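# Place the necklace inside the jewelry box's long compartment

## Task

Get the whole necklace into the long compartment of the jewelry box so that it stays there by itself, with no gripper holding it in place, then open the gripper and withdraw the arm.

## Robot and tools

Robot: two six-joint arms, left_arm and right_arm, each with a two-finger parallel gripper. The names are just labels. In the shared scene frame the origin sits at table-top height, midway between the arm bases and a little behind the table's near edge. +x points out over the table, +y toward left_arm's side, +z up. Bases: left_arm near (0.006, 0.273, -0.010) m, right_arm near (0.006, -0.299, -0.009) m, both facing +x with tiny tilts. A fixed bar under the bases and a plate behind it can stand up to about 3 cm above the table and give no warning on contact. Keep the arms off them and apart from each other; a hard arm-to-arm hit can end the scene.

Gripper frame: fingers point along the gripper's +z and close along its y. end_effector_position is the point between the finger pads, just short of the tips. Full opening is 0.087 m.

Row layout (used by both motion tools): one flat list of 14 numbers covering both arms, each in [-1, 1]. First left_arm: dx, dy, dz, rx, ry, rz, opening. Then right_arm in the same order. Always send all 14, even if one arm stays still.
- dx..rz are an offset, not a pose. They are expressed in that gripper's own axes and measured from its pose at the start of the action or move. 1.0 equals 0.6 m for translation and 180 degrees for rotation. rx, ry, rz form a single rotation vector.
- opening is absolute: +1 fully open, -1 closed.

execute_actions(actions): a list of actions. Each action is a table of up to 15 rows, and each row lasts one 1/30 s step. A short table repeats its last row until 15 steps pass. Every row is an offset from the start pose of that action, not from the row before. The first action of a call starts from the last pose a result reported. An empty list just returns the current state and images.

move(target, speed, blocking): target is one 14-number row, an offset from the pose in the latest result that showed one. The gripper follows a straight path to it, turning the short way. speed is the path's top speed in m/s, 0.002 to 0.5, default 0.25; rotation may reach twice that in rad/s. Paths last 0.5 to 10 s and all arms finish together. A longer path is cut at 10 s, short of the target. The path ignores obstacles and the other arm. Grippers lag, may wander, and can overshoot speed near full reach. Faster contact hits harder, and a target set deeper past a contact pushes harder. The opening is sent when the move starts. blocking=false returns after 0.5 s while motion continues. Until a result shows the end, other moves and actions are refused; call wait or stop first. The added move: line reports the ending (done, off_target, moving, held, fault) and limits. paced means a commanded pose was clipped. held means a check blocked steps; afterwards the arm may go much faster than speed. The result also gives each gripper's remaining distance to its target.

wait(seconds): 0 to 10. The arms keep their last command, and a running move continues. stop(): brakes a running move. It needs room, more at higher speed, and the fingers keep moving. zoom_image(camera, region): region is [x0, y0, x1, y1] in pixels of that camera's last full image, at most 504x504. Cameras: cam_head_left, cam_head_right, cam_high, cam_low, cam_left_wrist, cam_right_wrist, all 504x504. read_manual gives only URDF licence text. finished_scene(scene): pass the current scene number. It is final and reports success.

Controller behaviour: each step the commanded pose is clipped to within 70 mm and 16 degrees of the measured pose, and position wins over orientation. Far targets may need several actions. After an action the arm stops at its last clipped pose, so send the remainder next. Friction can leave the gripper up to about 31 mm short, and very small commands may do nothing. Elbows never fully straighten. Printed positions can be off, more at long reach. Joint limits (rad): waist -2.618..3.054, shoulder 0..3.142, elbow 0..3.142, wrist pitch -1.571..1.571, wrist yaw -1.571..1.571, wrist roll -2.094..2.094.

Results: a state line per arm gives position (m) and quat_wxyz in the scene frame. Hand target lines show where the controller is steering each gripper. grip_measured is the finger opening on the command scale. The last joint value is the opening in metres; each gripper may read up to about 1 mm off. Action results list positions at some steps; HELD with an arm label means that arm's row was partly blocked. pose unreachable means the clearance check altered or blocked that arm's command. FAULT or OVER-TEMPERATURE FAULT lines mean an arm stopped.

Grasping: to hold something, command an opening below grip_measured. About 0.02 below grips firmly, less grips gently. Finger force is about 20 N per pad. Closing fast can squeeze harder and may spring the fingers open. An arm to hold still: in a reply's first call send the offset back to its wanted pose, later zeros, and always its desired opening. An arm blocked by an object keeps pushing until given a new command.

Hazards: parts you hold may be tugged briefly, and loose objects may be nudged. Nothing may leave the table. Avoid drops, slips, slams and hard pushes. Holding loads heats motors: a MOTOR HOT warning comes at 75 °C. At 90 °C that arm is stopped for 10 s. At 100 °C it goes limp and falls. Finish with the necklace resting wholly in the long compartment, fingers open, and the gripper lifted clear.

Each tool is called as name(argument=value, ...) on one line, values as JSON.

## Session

execute_actions(actions=[])

Scene clock: 0.00 s.
left_arm: end_effector_position=(+0.1838, +0.2903, +0.1246) grip_measured=+0.994 end_effector_quat_wxyz=(+0.543, -0.131, +0.823, +0.101) | right_arm: end_effector_position=(+0.3381, -0.0990, +0.3283) grip_measured=+0.984 end_effector_quat_wxyz=(+0.362, +0.315, +0.756, +0.444)
Joint positions: left_arm=[-0.564  0.26   0.446 -0.835 -0.848 -0.491  0.087] | right_arm=[ 0.362  1.172  1.243 -0.422 -0.089  1.251  0.087]
Joint velocities: left_arm=[-0.012  0.002 -0.007  0.007  0.037 -0.007 -0.   ] | right_arm=[ 0.012 -0.017 -0.012  0.037  0.066 -0.066 -0.001]
Hand target (left_arm): +0.184, +0.290, +0.125; +0.543, -0.131, +0.823, +0.101
Hand target (right_arm): +0.338, -0.099, +0.328; +0.362, +0.315, +0.756, +0.444

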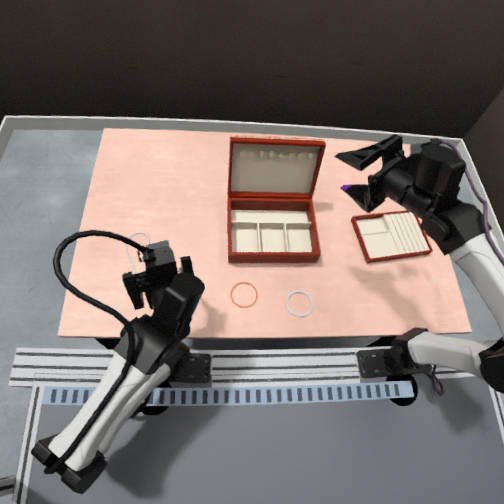

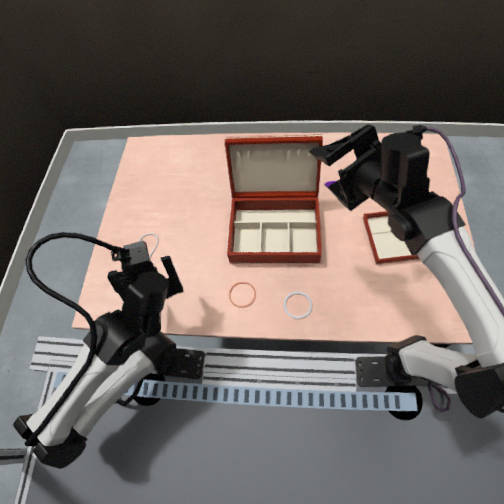

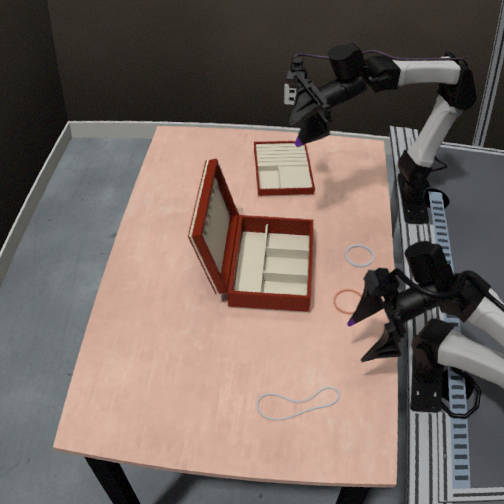

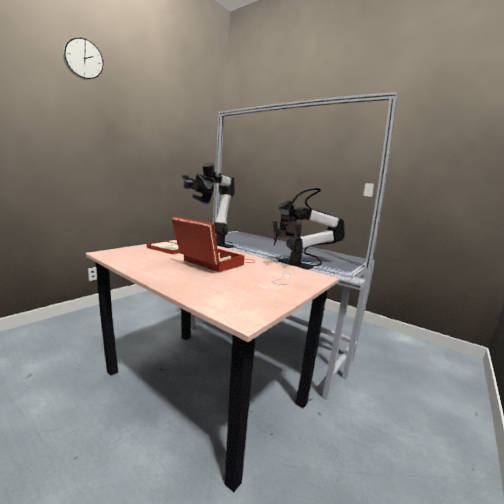

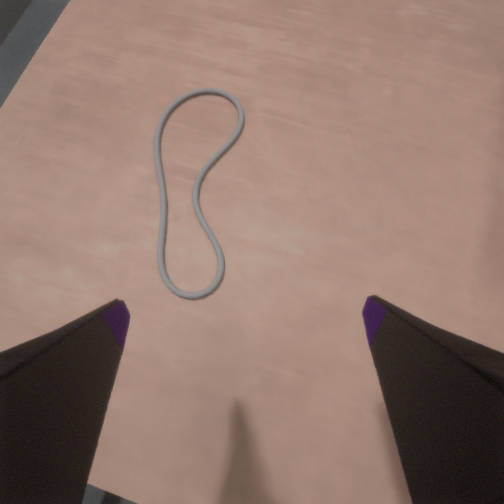

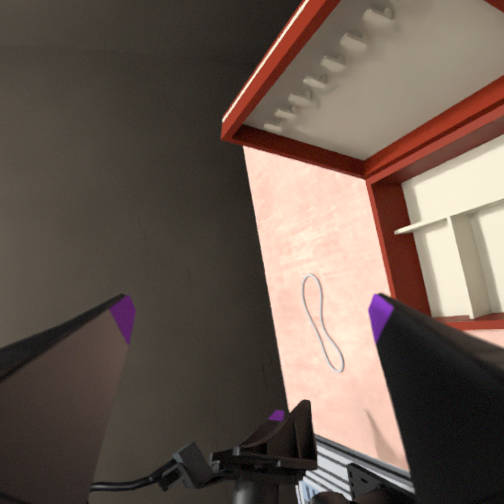

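zoom_image(camera="cam_left_wrist", region=[100,70,340,320])

zoom_image(camera="cam_head_left", region=[200,120,350,280])

zoom_image(camera="cam_head_right", region=[200,120,350,280])

zoom_image(camera="cam_high", region=[170,140,350,340])

Region (100, 70, 340, 320) of cam_left_wrist's 504x504 image, scaled by 2.016, with more detail than that image has; it fills the left 484 columns of this view, and the rest is white.

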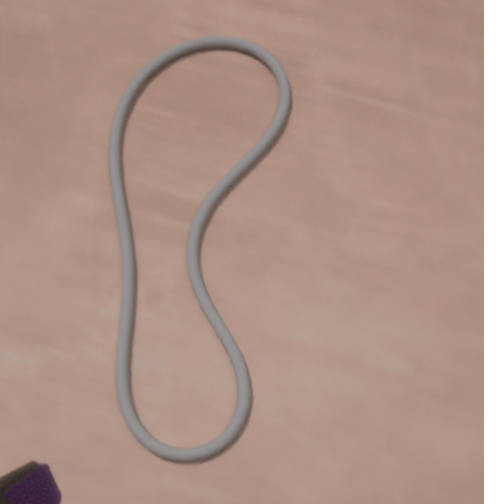

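Region (200, 120, 350, 280) of cam_head_left's 504x504 image, scaled by 3.150, with more detail than that image has; it fills the left 472 columns of this view, and the rest is white.

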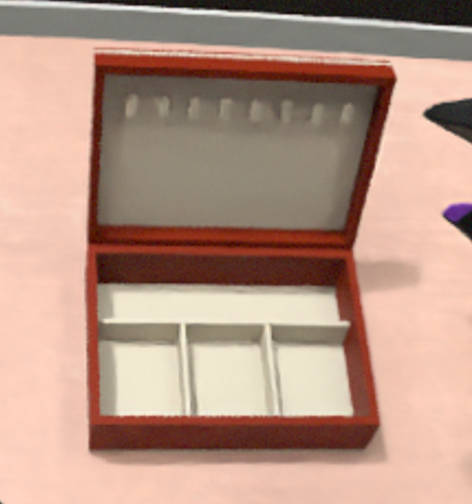

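Region (200, 120, 350, 280) of cam_head_right's 504x504 image, scaled by 3.150, with more detail than that image has; it fills the left 472 columns of this view, and the rest is white.

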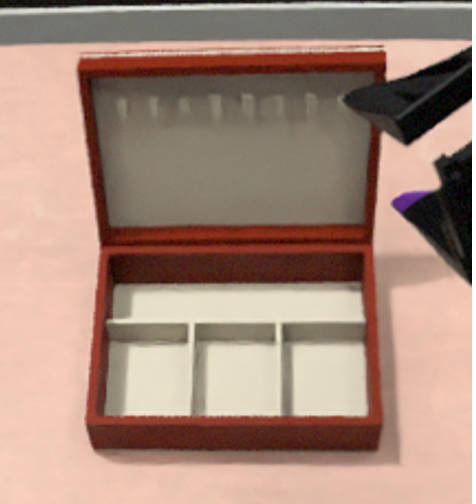

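Region (170, 140, 350, 340) of cam_high's 504x504 image, scaled by 2.520, with more detail than that image has; it fills the left 454 columns of this view, and the rest is white.

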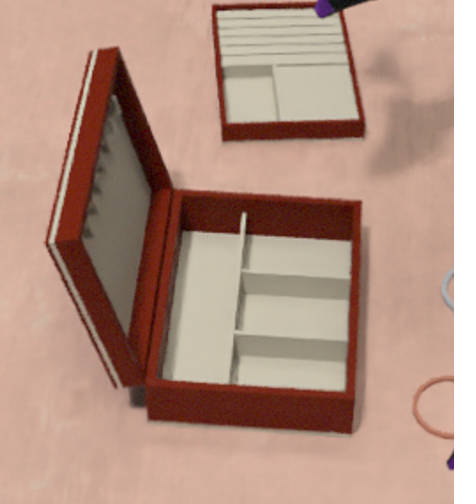

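move(target=[0.0803,0.1038,0.1567,0.0100,0.3836,0.0006,-0.31,-0.3912,-0.1633,-0.122,0.0595,-0.1999,0.0759,1], speed=0.3)

Scene clock: 6.07 s.
left_arm: end_effector_position=(+0.2256, +0.3649, +0.0433) grip_measured=-0.310 end_effector_quat_wxyz=(-0.017, -0.153, +0.988, -0.012) | right_arm: end_effector_position=(+0.3832, -0.3501, +0.3216) grip_measured=+0.984 end_effector_quat_wxyz=(+0.482, +0.553, +0.612, +0.295)
Joint positions: left_arm=[ 0.447  1.696  1.141 -1.067  0.014  0.086  0.03 ] | right_arm=[-0.318  1.152  1.221 -0.439 -0.089  1.251  0.087]
Joint velocities: left_arm=[ 0.002  0.007 -0.007 -0.037 -0.037 -0.066 -0.001] | right_arm=[ 0.007  0.002 -0.012 -0.022  0.007 -0.037 -0.   ]
Hand target (left_arm): +0.225, +0.368, +0.045; -0.024, -0.153, +0.988, -0.012
Hand target (right_arm): +0.387, -0.357, +0.326; +0.490, +0.556, +0.604, +0.293
Off the commanded pose (left_arm): 0.009 m, 1 deg.
Off the commanded pose (right_arm): 0.012 m, 2 deg.
move: off_target (right_arm)

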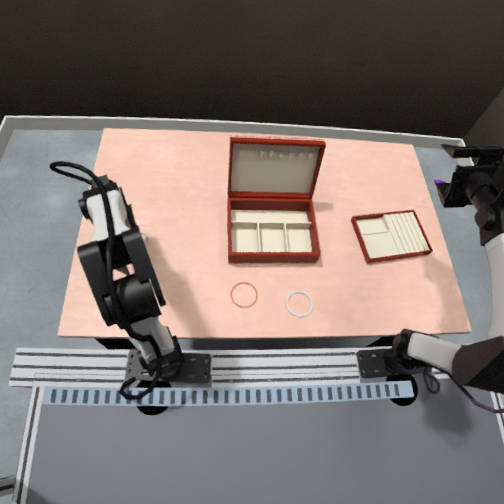

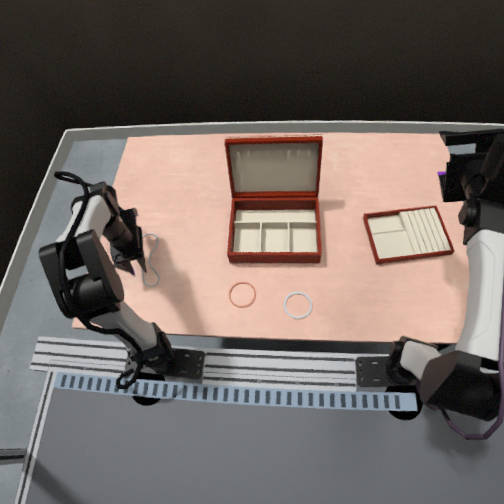

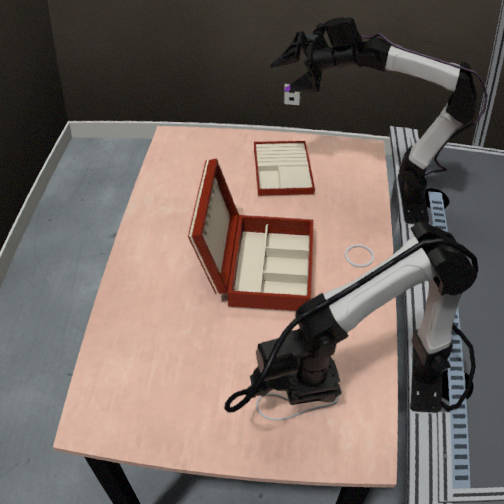

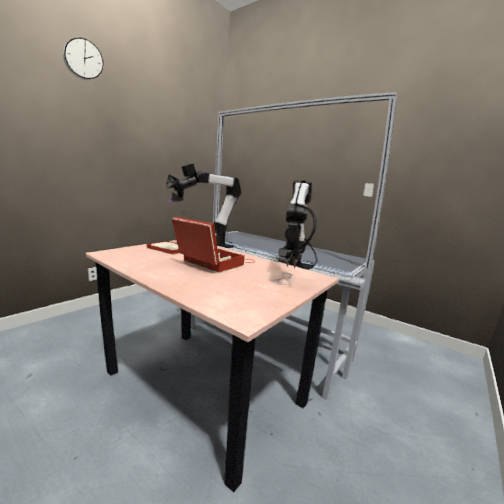

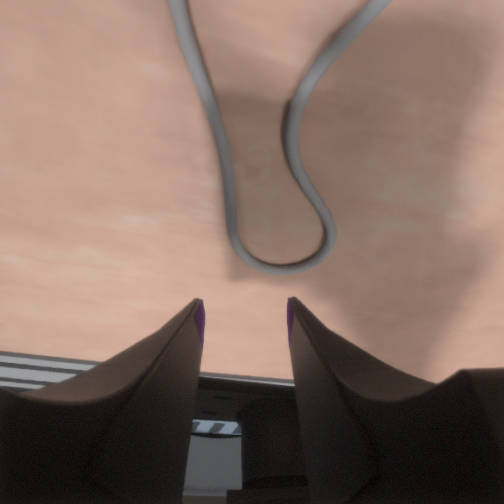

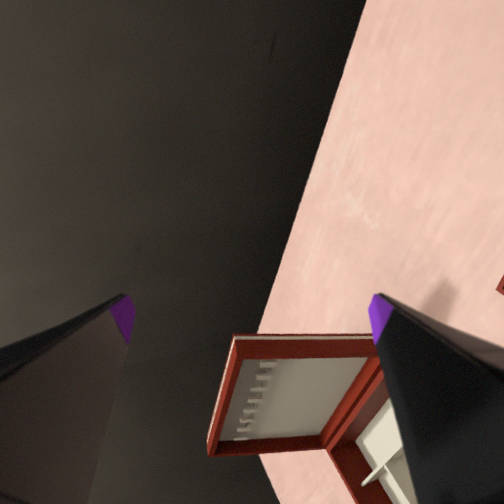

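move(target=[-0.032,0.016,0.073,0,0,0,-0.31,0,0,0,0,0,0,1], speed=0.07)

Scene clock: 7.63 s.
left_arm: end_effector_position=(+0.2485, +0.3781, +0.0103) grip_measured=-0.310 end_effector_quat_wxyz=(-0.004, -0.152, +0.988, -0.009) | right_arm: end_effector_position=(+0.3832, -0.3501, +0.3216) grip_measured=+0.984 end_effector_quat_wxyz=(+0.482, +0.553, +0.612, +0.295)
Joint positions: left_arm=[ 0.458  1.809  1.141 -0.927  0.014  0.099  0.03 ] | right_arm=[-0.318  1.152  1.221 -0.439 -0.089  1.251  0.087]
Joint velocities: left_arm=[ 0.022  0.007 -0.007  0.051  0.007 -0.007  0.   ] | right_arm=[-0.002 -0.022 -0.002  0.037  0.066 -0.022  0.001]
Hand target (left_arm): +0.240, +0.378, -0.001; -0.017, -0.153, +0.988, -0.012
Hand target (right_arm): +0.383, -0.350, +0.322; +0.482, +0.553, +0.612, +0.295
Off the commanded pose (left_arm): 0.015 m, 2 deg.
Off the commanded pose (right_arm): 0.000 m, 0 deg.
move: off_target (left_arm)

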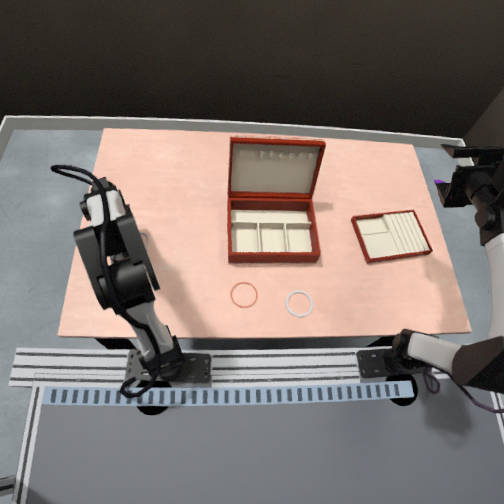

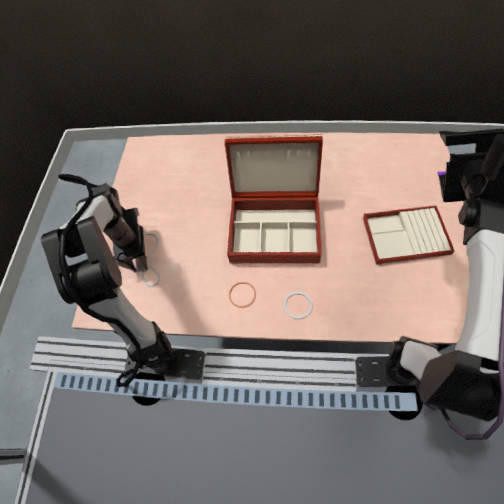

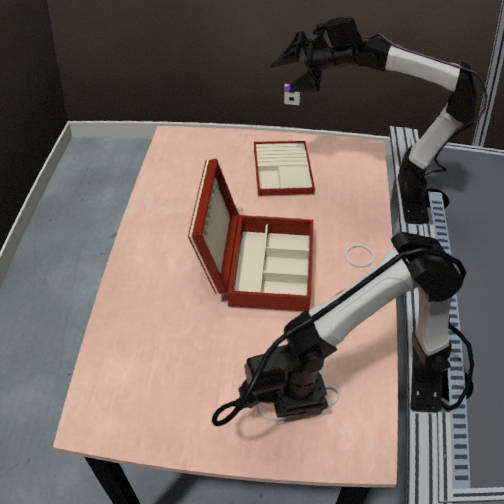

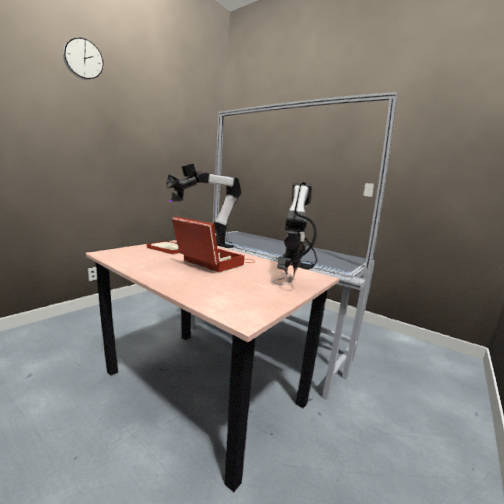

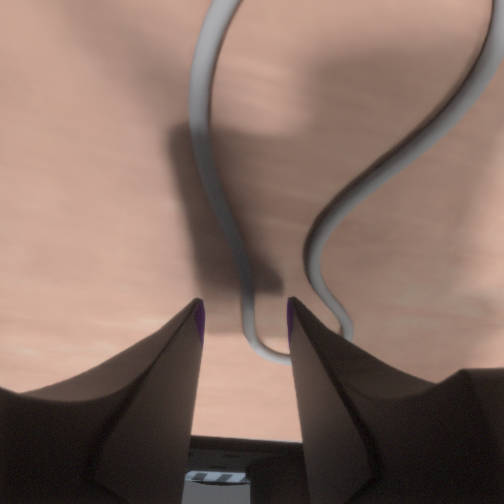

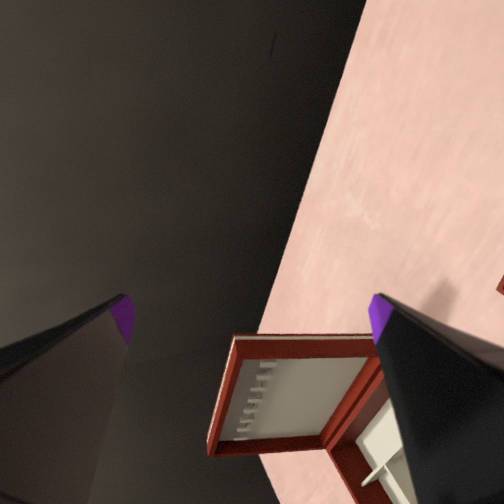

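execute_actions(actions=[[[0.0133,0,0.020,0,0.008,0,-0.36,0,0,0,0,0,0,1],[0.0133,0,0.021,0,0.008,0,-0.41,0,0,0,0,0,0,1],[0.0133,0,0.022,0,0.008,0,-0.46,0,0,0,0,0,0,1],[0.0133,0,0.023,0,0.008,0,-0.51,0,0,0,0,0,0,1],[0.0133,0,0.024,0,0.008,0,-0.56,0,0,0,0,0,0,1],[0.0133,0,0.025,0,0.008,0,-0.60,0,0,0,0,0,0,1],[0.0133,0,0.026,0,0.008,0,-0.63,0,0,0,0,0,0,1],[0.0133,0,0.027,0,0.008,0,-0.63,0,0,0,0,0,0,1],[0.0133,0,0.028,0,0.008,0,-0.63,0,0,0,0,0,0,1],[0.0133,0,0.029,0,0.008,0,-0.63,0,0,0,0,0,0,1],[0.0133,0,0.030,0,0.008,0,-0.63,0,0,0,0,0,0,1],[0.0133,0,0.031,0,0.008,0,-0.63,0,0,0,0,0,0,1]]])

zoom_image(camera="cam_left_wrist", region=[150,220,350,400])

Scene clock: 8.67 s.
left_arm: end_effector_position=(+0.2456, +0.3769, +0.0045) grip_measured=-0.630 end_effector_quat_wxyz=(-0.004, -0.152, +0.988, -0.009) | right_arm: end_effector_position=(+0.3832, -0.3501, +0.3216) grip_measured=+0.984 end_effector_quat_wxyz=(+0.482, +0.553, +0.612, +0.295)
Joint positions: left_arm=[ 0.458  1.809  1.116 -0.903  0.014  0.099  0.016] | right_arm=[-0.318  1.152  1.221 -0.439 -0.089  1.251  0.087]
Joint velocities: left_arm=[ 0.002 -0.007  0.002 -0.007 -0.037  0.022 -0.   ] | right_arm=[-0.012 -0.017 -0.007 -0.022 -0.081  0.007  0.   ]
Hand target (left_arm): +0.241, +0.375, -0.008; -0.016, -0.152, +0.988, -0.010
Hand target (right_arm): +0.383, -0.350, +0.322; +0.482, +0.553, +0.612, +0.295
Off the commanded pose (left_arm): 0.014 m, 1 deg.
Off the commanded pose (right_arm): 0.000 m, 0 deg.
Step readings (end_effector_position):
0: left_arm (+0.2488, +0.3782, +0.0102) | right_arm (+0.3832, -0.3501, +0.3216)
1: left_arm (+0.2487, +0.3782, +0.0098) | right_arm (+0.3832, -0.3501, +0.3216)
2: left_arm (+0.2481, +0.3779, +0.0090) | right_arm (+0.3832, -0.3501, +0.3216)
4: left_arm (+0.2462, +0.3771, +0.0076) | right_arm (+0.3832, -0.3501, +0.3216)
8: left_arm (+0.2448, +0.3765, +0.0059) | right_arm (+0.3832, -0.3501, +0.3216)
15: end_effector_position above

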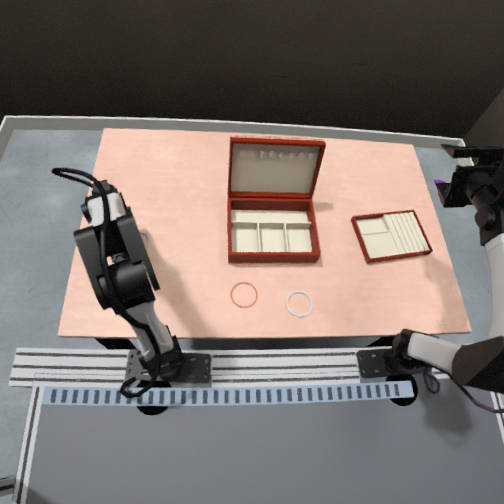

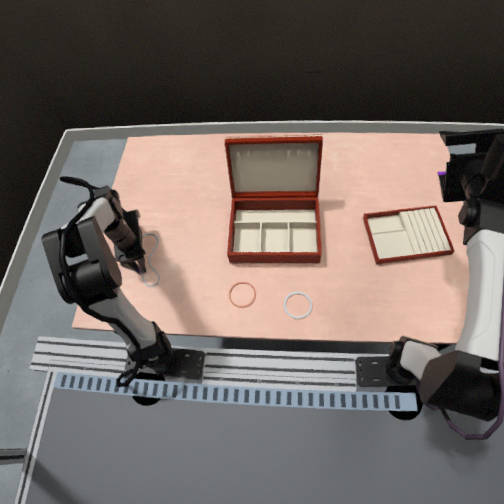

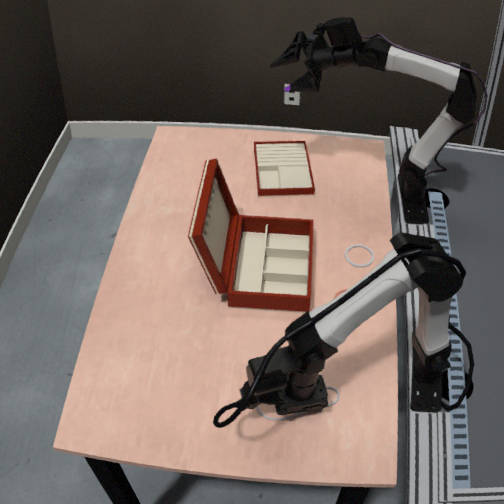

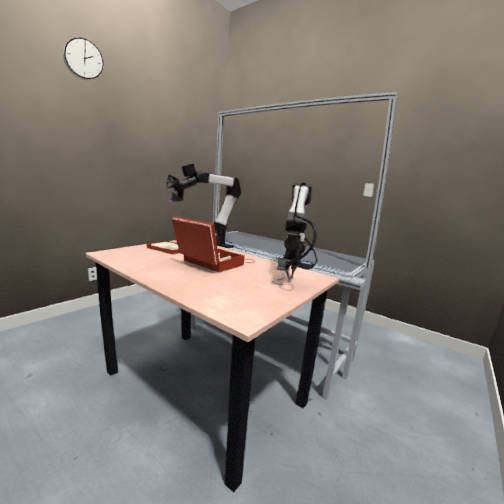

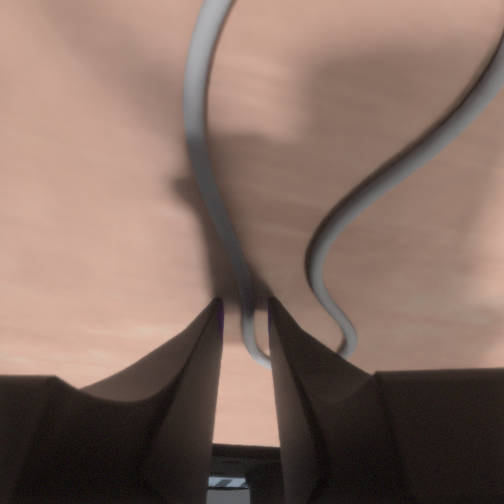

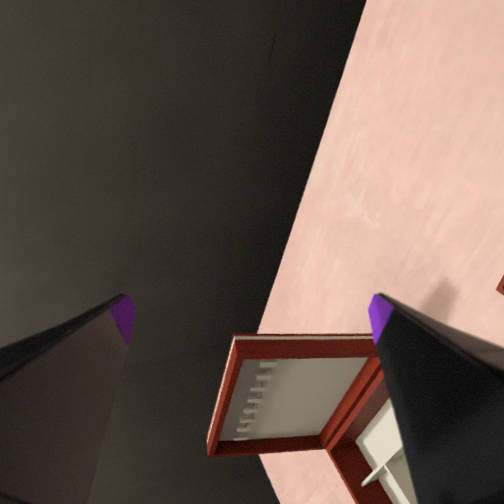

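Region (150, 220, 350, 400) of cam_left_wrist's 504x504 image, scaled by 2.520, with more detail than that image has; it fills the top 454 rows of this view, and the rest is white.

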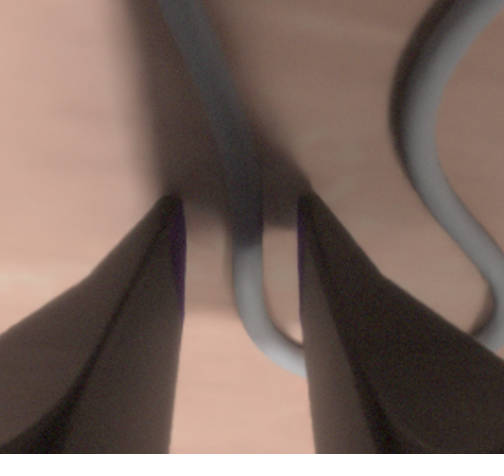

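execute_actions(actions=[[[0.0083,0,0.022,0,0.007,0,-0.67,0,0,0,0,0,0,1],[0.0083,0,0.022,0,0.007,0,-0.71,0,0,0,0,0,0,1],[0.0083,0,0.023,0,0.007,0,-0.75,0,0,0,0,0,0,1],[0.0083,0,0.023,0,0.007,0,-0.78,0,0,0,0,0,0,1],[0.0083,0,0.023,0,0.007,0,-0.81,0,0,0,0,0,0,1],[0.0083,0,0.023,0,0.007,0,-0.835,0,0,0,0,0,0,1],[0.0083,0,0.023,0,0.007,0,-0.855,0,0,0,0,0,0,1],[0.0083,0,0.023,0,0.007,0,-0.87,0,0,0,0,0,0,1],[0.0083,0,0.023,0,0.007,0,-0.885,0,0,0,0,0,0,1],[0.0083,0,0.023,0,0.007,0,-0.895,0,0,0,0,0,0,1],[0.0083,0,0.023,0,0.007,0,-0.905,0,0,0,0,0,0,1],[0.0083,0,0.023,0,0.007,0,-0.915,0,0,0,0,0,0,1],[0.0083,0,0.023,0,0.007,0,-0.925,0,0,0,0,0,0,1],[0.0083,0,0.023,0,0.007,0,-0.93,0,0,0,0,0,0,1]]])

zoom_image(camera="cam_left_wrist", region=[150,220,350,400])

Scene clock: 9.53 s.
left_arm: end_effector_position=(+0.2461, +0.3790, +0.0043) grip_measured=-0.927 end_effector_quat_wxyz=(-0.003, -0.152, +0.988, -0.003) | right_arm: end_effector_position=(+0.3832, -0.3501, +0.3216) grip_measured=+0.984 end_effector_quat_wxyz=(+0.482, +0.553, +0.612, +0.295)
Joint positions: left_arm=[ 0.458  1.809  1.116 -0.898  0.004  0.099  0.003] | right_arm=[-0.318  1.152  1.221 -0.439 -0.089  1.251  0.087]
Joint velocities: left_arm=[-0.007 -0.012  0.007  0.051  0.007 -0.037 -0.002] | right_arm=[ 0.012  0.002 -0.007 -0.022 -0.066  0.037 -0.001]
Hand target (left_arm): +0.240, +0.375, -0.008; -0.016, -0.152, +0.988, -0.010
Hand target (right_arm): +0.383, -0.350, +0.322; +0.482, +0.553, +0.612, +0.295
Off the commanded pose (left_arm): 0.015 m, 2 deg.
Off the commanded pose (right_arm): 0.000 m, 0 deg.
Step readings (end_effector_position):
0: left_arm (+0.2456, +0.3769, +0.0045) | right_arm (+0.3832, -0.3501, +0.3216)
1: left_arm (+0.2456, +0.3772, +0.0045) | right_arm (+0.3832, -0.3501, +0.3216)
2: left_arm (+0.2456, +0.3775, +0.0045) | right_arm (+0.3832, -0.3501, +0.3216)
4: left_arm (+0.2458, +0.3780, +0.0044) | right_arm (+0.3832, -0.3501, +0.3216)
8: left_arm (+0.2460, +0.3787, +0.0043) | right_arm (+0.3832, -0.3501, +0.3216)
15: end_effector_position above

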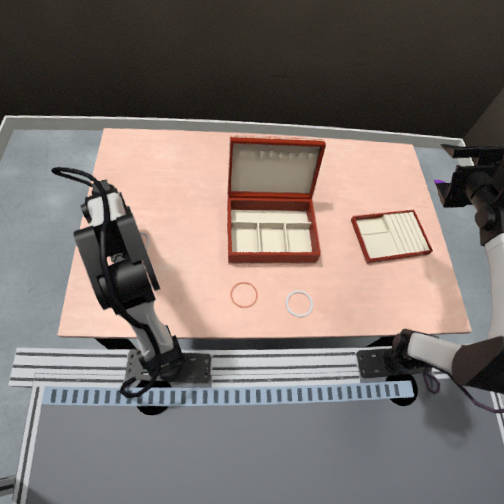

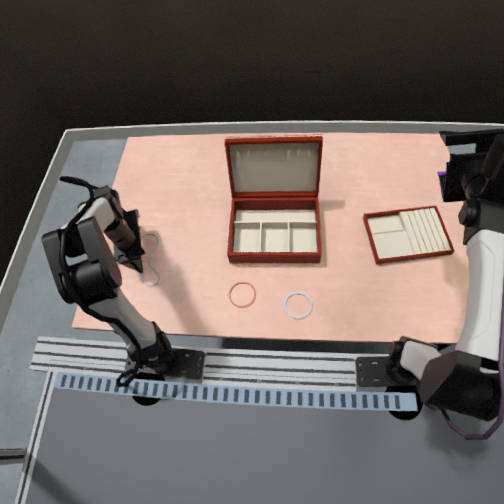

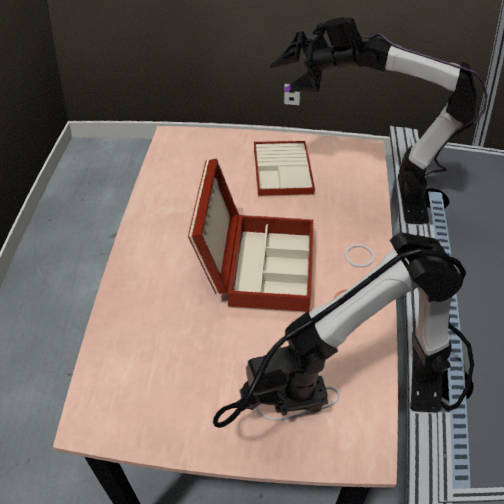

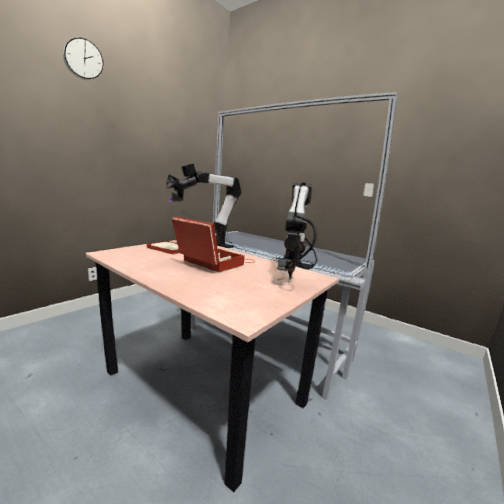

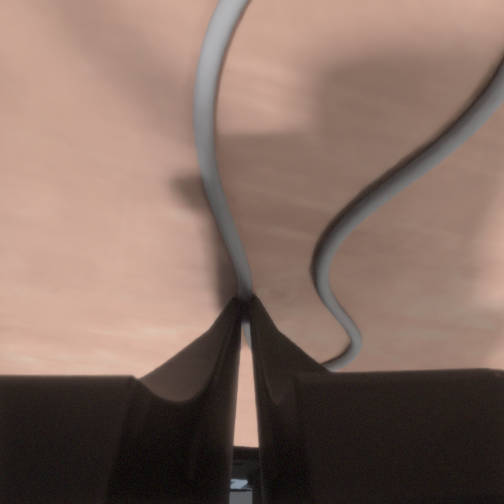

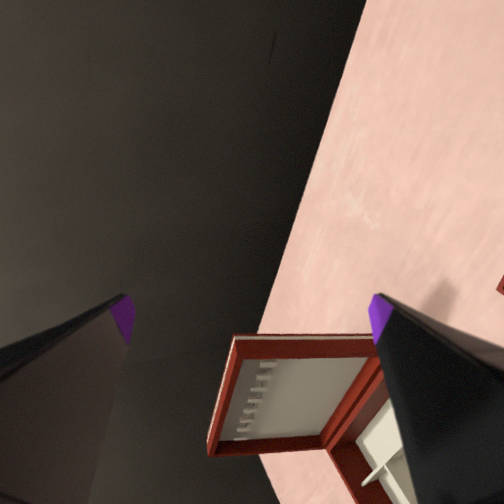

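Region (150, 220, 350, 400) of cam_left_wrist's 504x504 image, scaled by 2.520, with more detail than that image has; it fills the top 454 rows of this view, and the rest is white.

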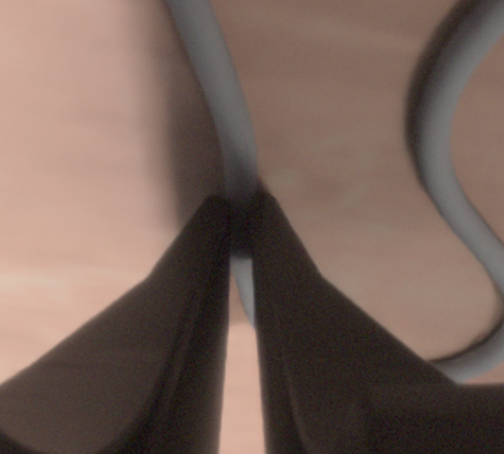

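wait(seconds=0)

Scene clock: 9.57 s.
left_arm: end_effector_position=(+0.2461, +0.3790, +0.0043) grip_measured=-0.927 end_effector_quat_wxyz=(-0.003, -0.152, +0.988, -0.003) | right_arm: end_effector_position=(+0.3832, -0.3501, +0.3216) grip_measured=+0.984 end_effector_quat_wxyz=(+0.482, +0.553, +0.612, +0.295)
Joint positions: left_arm=[ 0.458  1.809  1.116 -0.898  0.004  0.099  0.003] | right_arm=[-0.318  1.152  1.221 -0.439 -0.089  1.251  0.087]
Joint velocities: left_arm=[-0.007  0.007 -0.017 -0.022  0.095 -0.007 -0.002] | right_arm=[-0.002 -0.012  0.002 -0.022 -0.007  0.022  0.001]
Hand target (left_arm): +0.240, +0.375, -0.008; -0.016, -0.152, +0.988, -0.010
Hand target (right_arm): +0.383, -0.350, +0.322; +0.482, +0.553, +0.612, +0.295
Off the commanded pose (left_arm): 0.015 m, 2 deg.
Off the commanded pose (right_arm): 0.000 m, 0 deg.

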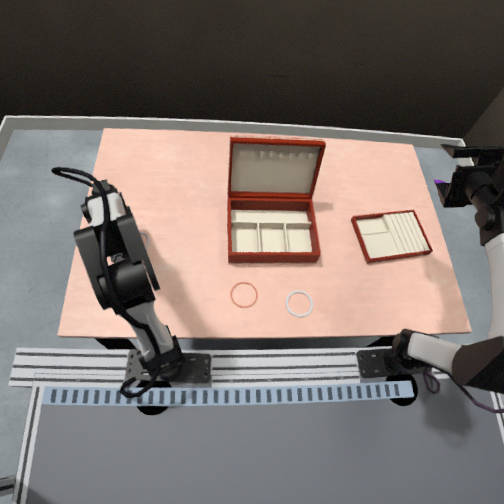

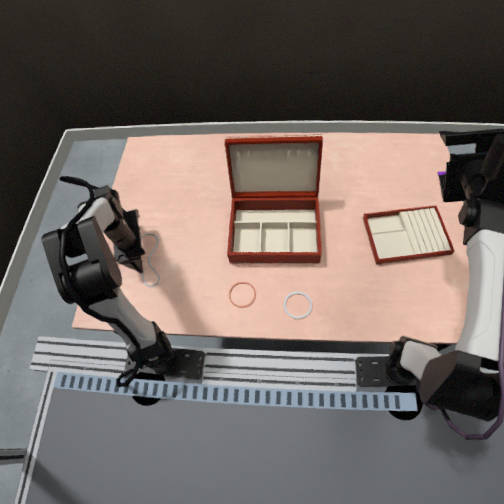

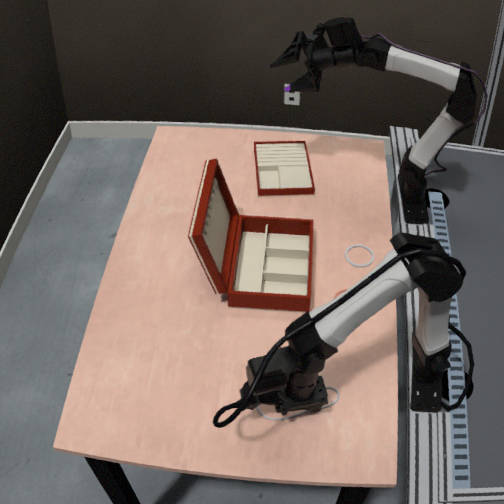

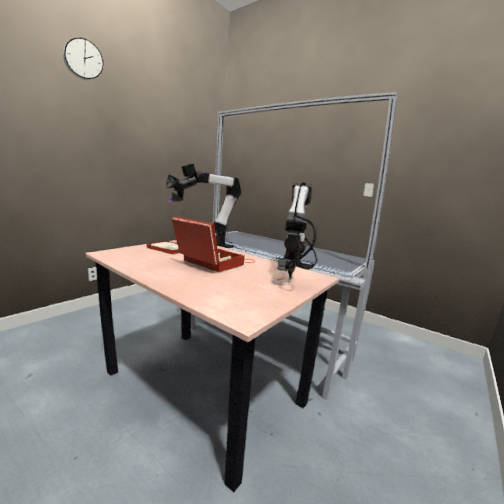

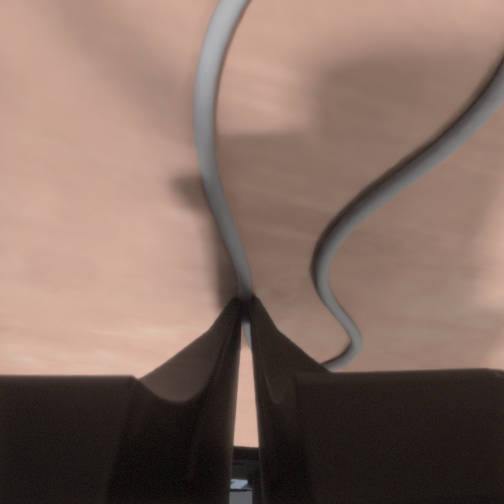

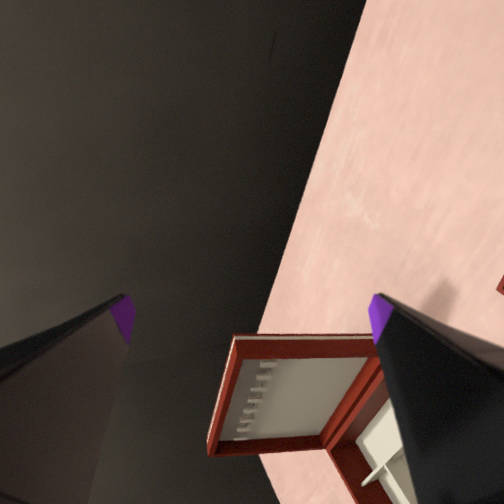

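move(target=[-0.1162,-0.5487,-0.5075,-0.1554,-0.3026,0.6565,-0.937,0,0,0,0,0,0,1], speed=0.4, blocking=false)

Scene clock: 11.73 s.
left_arm: end_effector_position=(+0.2707, +0.3431, +0.0386) grip_measured=-0.933 end_effector_quat_wxyz=(+0.059, -0.039, +0.997, +0.029) | right_arm: end_effector_position=(+0.3832, -0.3501, +0.3216) grip_measured=+0.984 end_effector_quat_wxyz=(+0.482, +0.553, +0.612, +0.295)
Joint positions: left_arm=[ 0.27   1.673  1.116 -0.899 -0.036  0.141  0.003] | right_arm=[-0.318  1.152  1.221 -0.439 -0.089  1.251  0.087]
Joint velocities: left_arm=[-0.501 -0.315 -0.002  0.022 -0.081  0.139 -0.001] | right_arm=[-0.002  0.002 -0.007  0.066  0.081 -0.051  0.   ]
Hand target (left_arm): +0.269, +0.339, +0.048; +0.060, -0.005, +0.997, +0.044
Hand target (right_arm): +0.383, -0.350, +0.322; +0.482, +0.553, +0.612, +0.295
Off the commanded pose (left_arm): 0.399 m, 118 deg.
Off the commanded pose (right_arm): 0.000 m, 0 deg.
move: running

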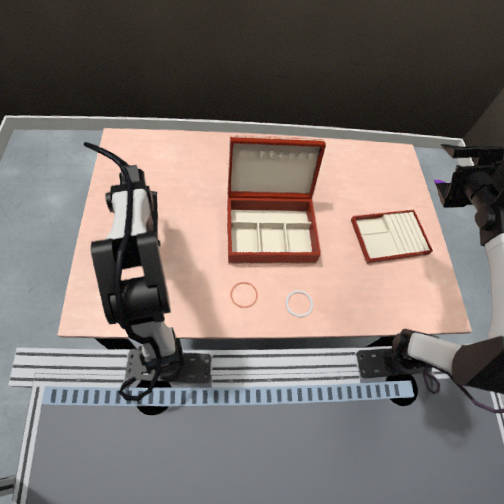

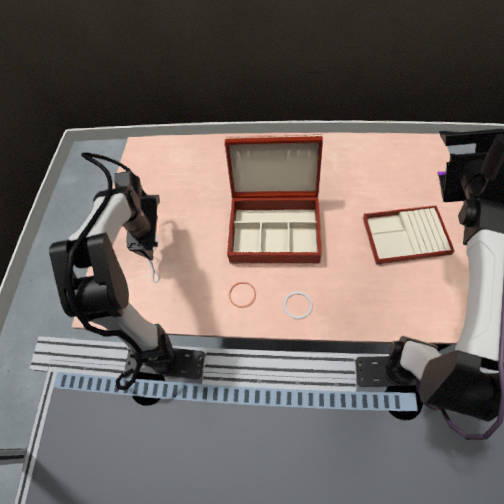

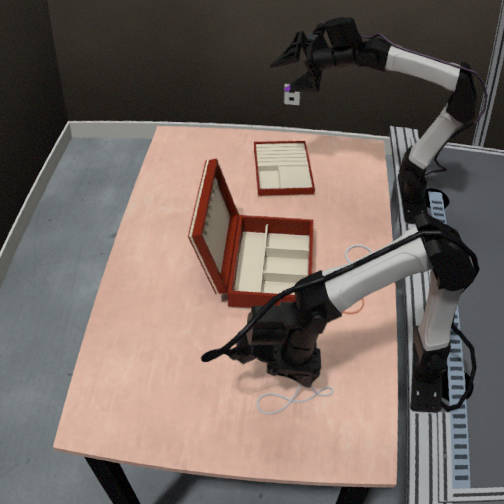

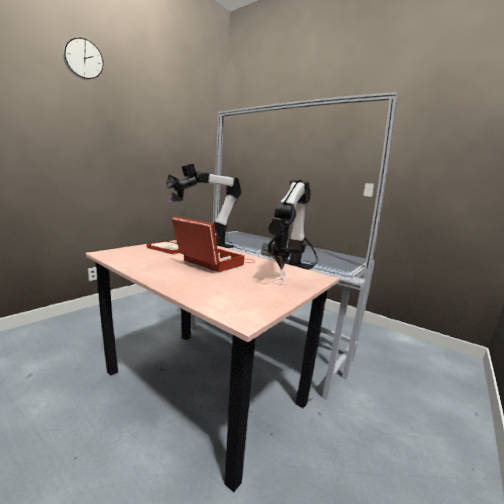

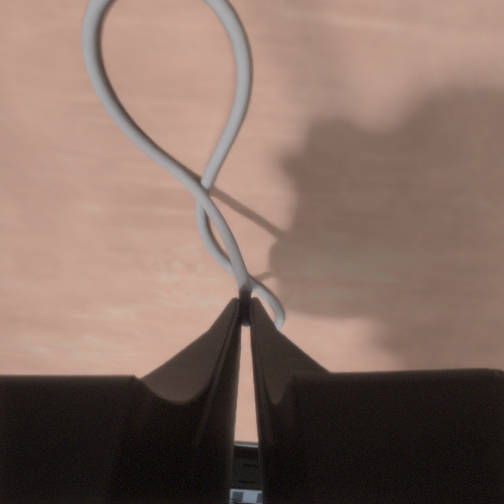

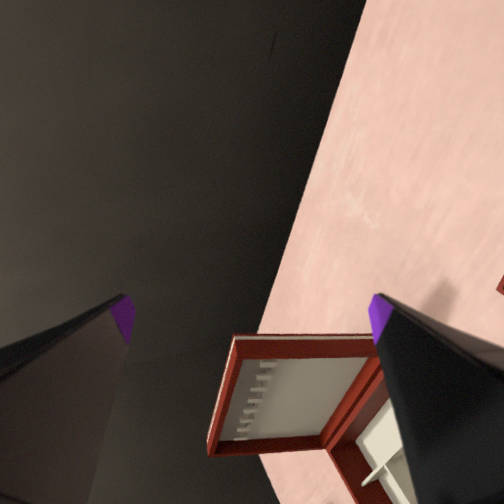

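Held. Continue.

wait(seconds=1.2)

Scene clock: 13.03 s.
left_arm: end_effector_position=(+0.3383, +0.2132, +0.1672) grip_measured=-0.933 end_effector_quat_wxyz=(+0.224, +0.399, +0.875, +0.158) | right_arm: end_effector_position=(+0.3832, -0.3501, +0.3216) grip_measured=+0.984 end_effector_quat_wxyz=(+0.482, +0.553, +0.612, +0.295)
Joint positions: left_arm=[-0.325  1.514  1.367 -0.952 -0.279  0.544  0.003] | right_arm=[-0.318  1.152  1.221 -0.439 -0.089  1.251  0.087]
Joint velocities: left_arm=[-0.31  -0.007  0.266 -0.007 -0.198  0.535 -0.   ] | right_arm=[-0.007  0.002 -0.017  0.022 -0.007 -0.007 -0.001]
Hand target (left_arm): +0.343, +0.209, +0.185; +0.235, +0.436, +0.850, +0.178
Hand target (right_arm): +0.383, -0.350, +0.322; +0.482, +0.553, +0.612, +0.295
Off the commanded pose (left_arm): 0.204 m, 60 deg.
Off the commanded pose (right_arm): 0.000 m, 0 deg.
earlier move: running
wait: 1.20 s; no rest

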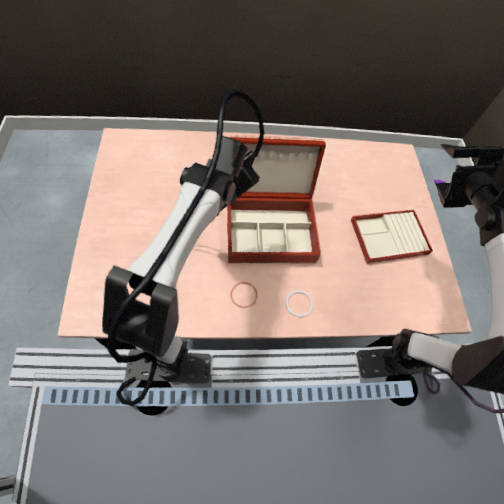

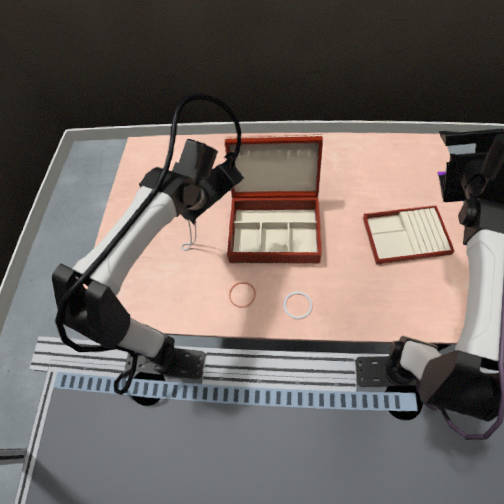

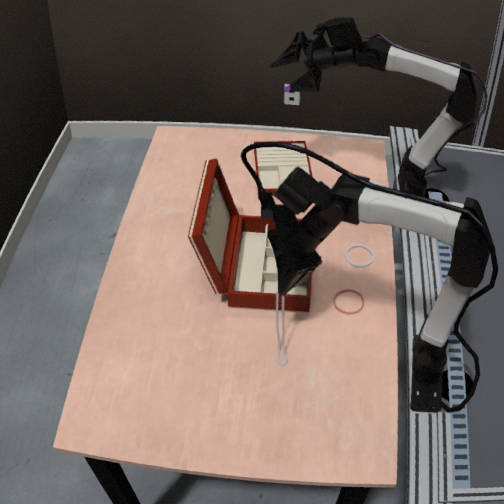

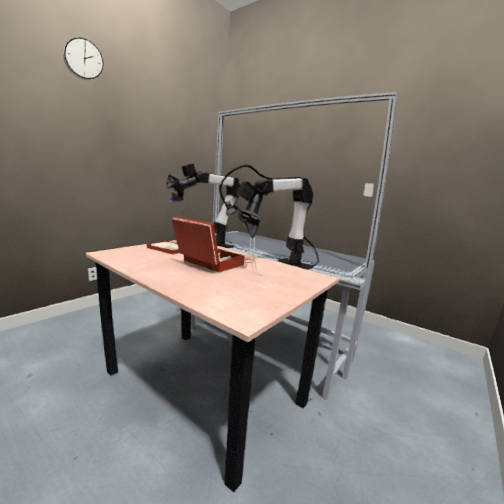

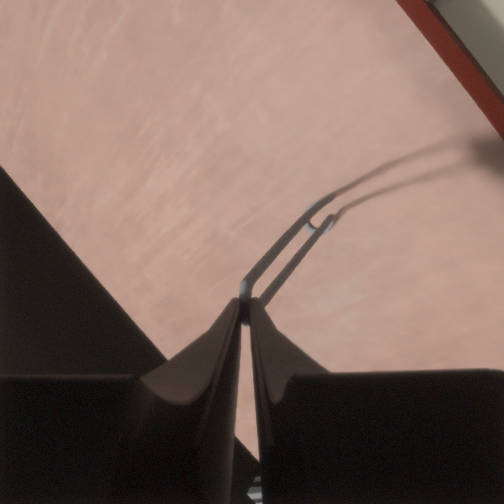

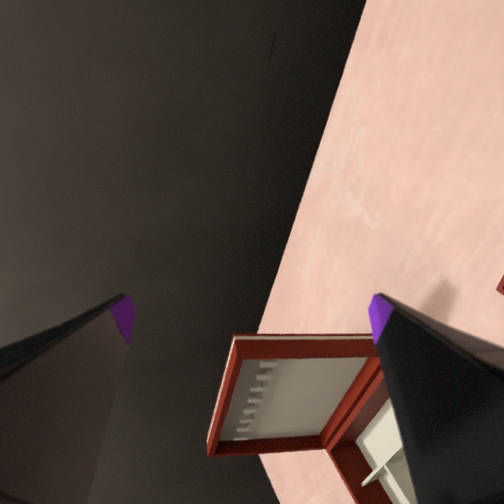

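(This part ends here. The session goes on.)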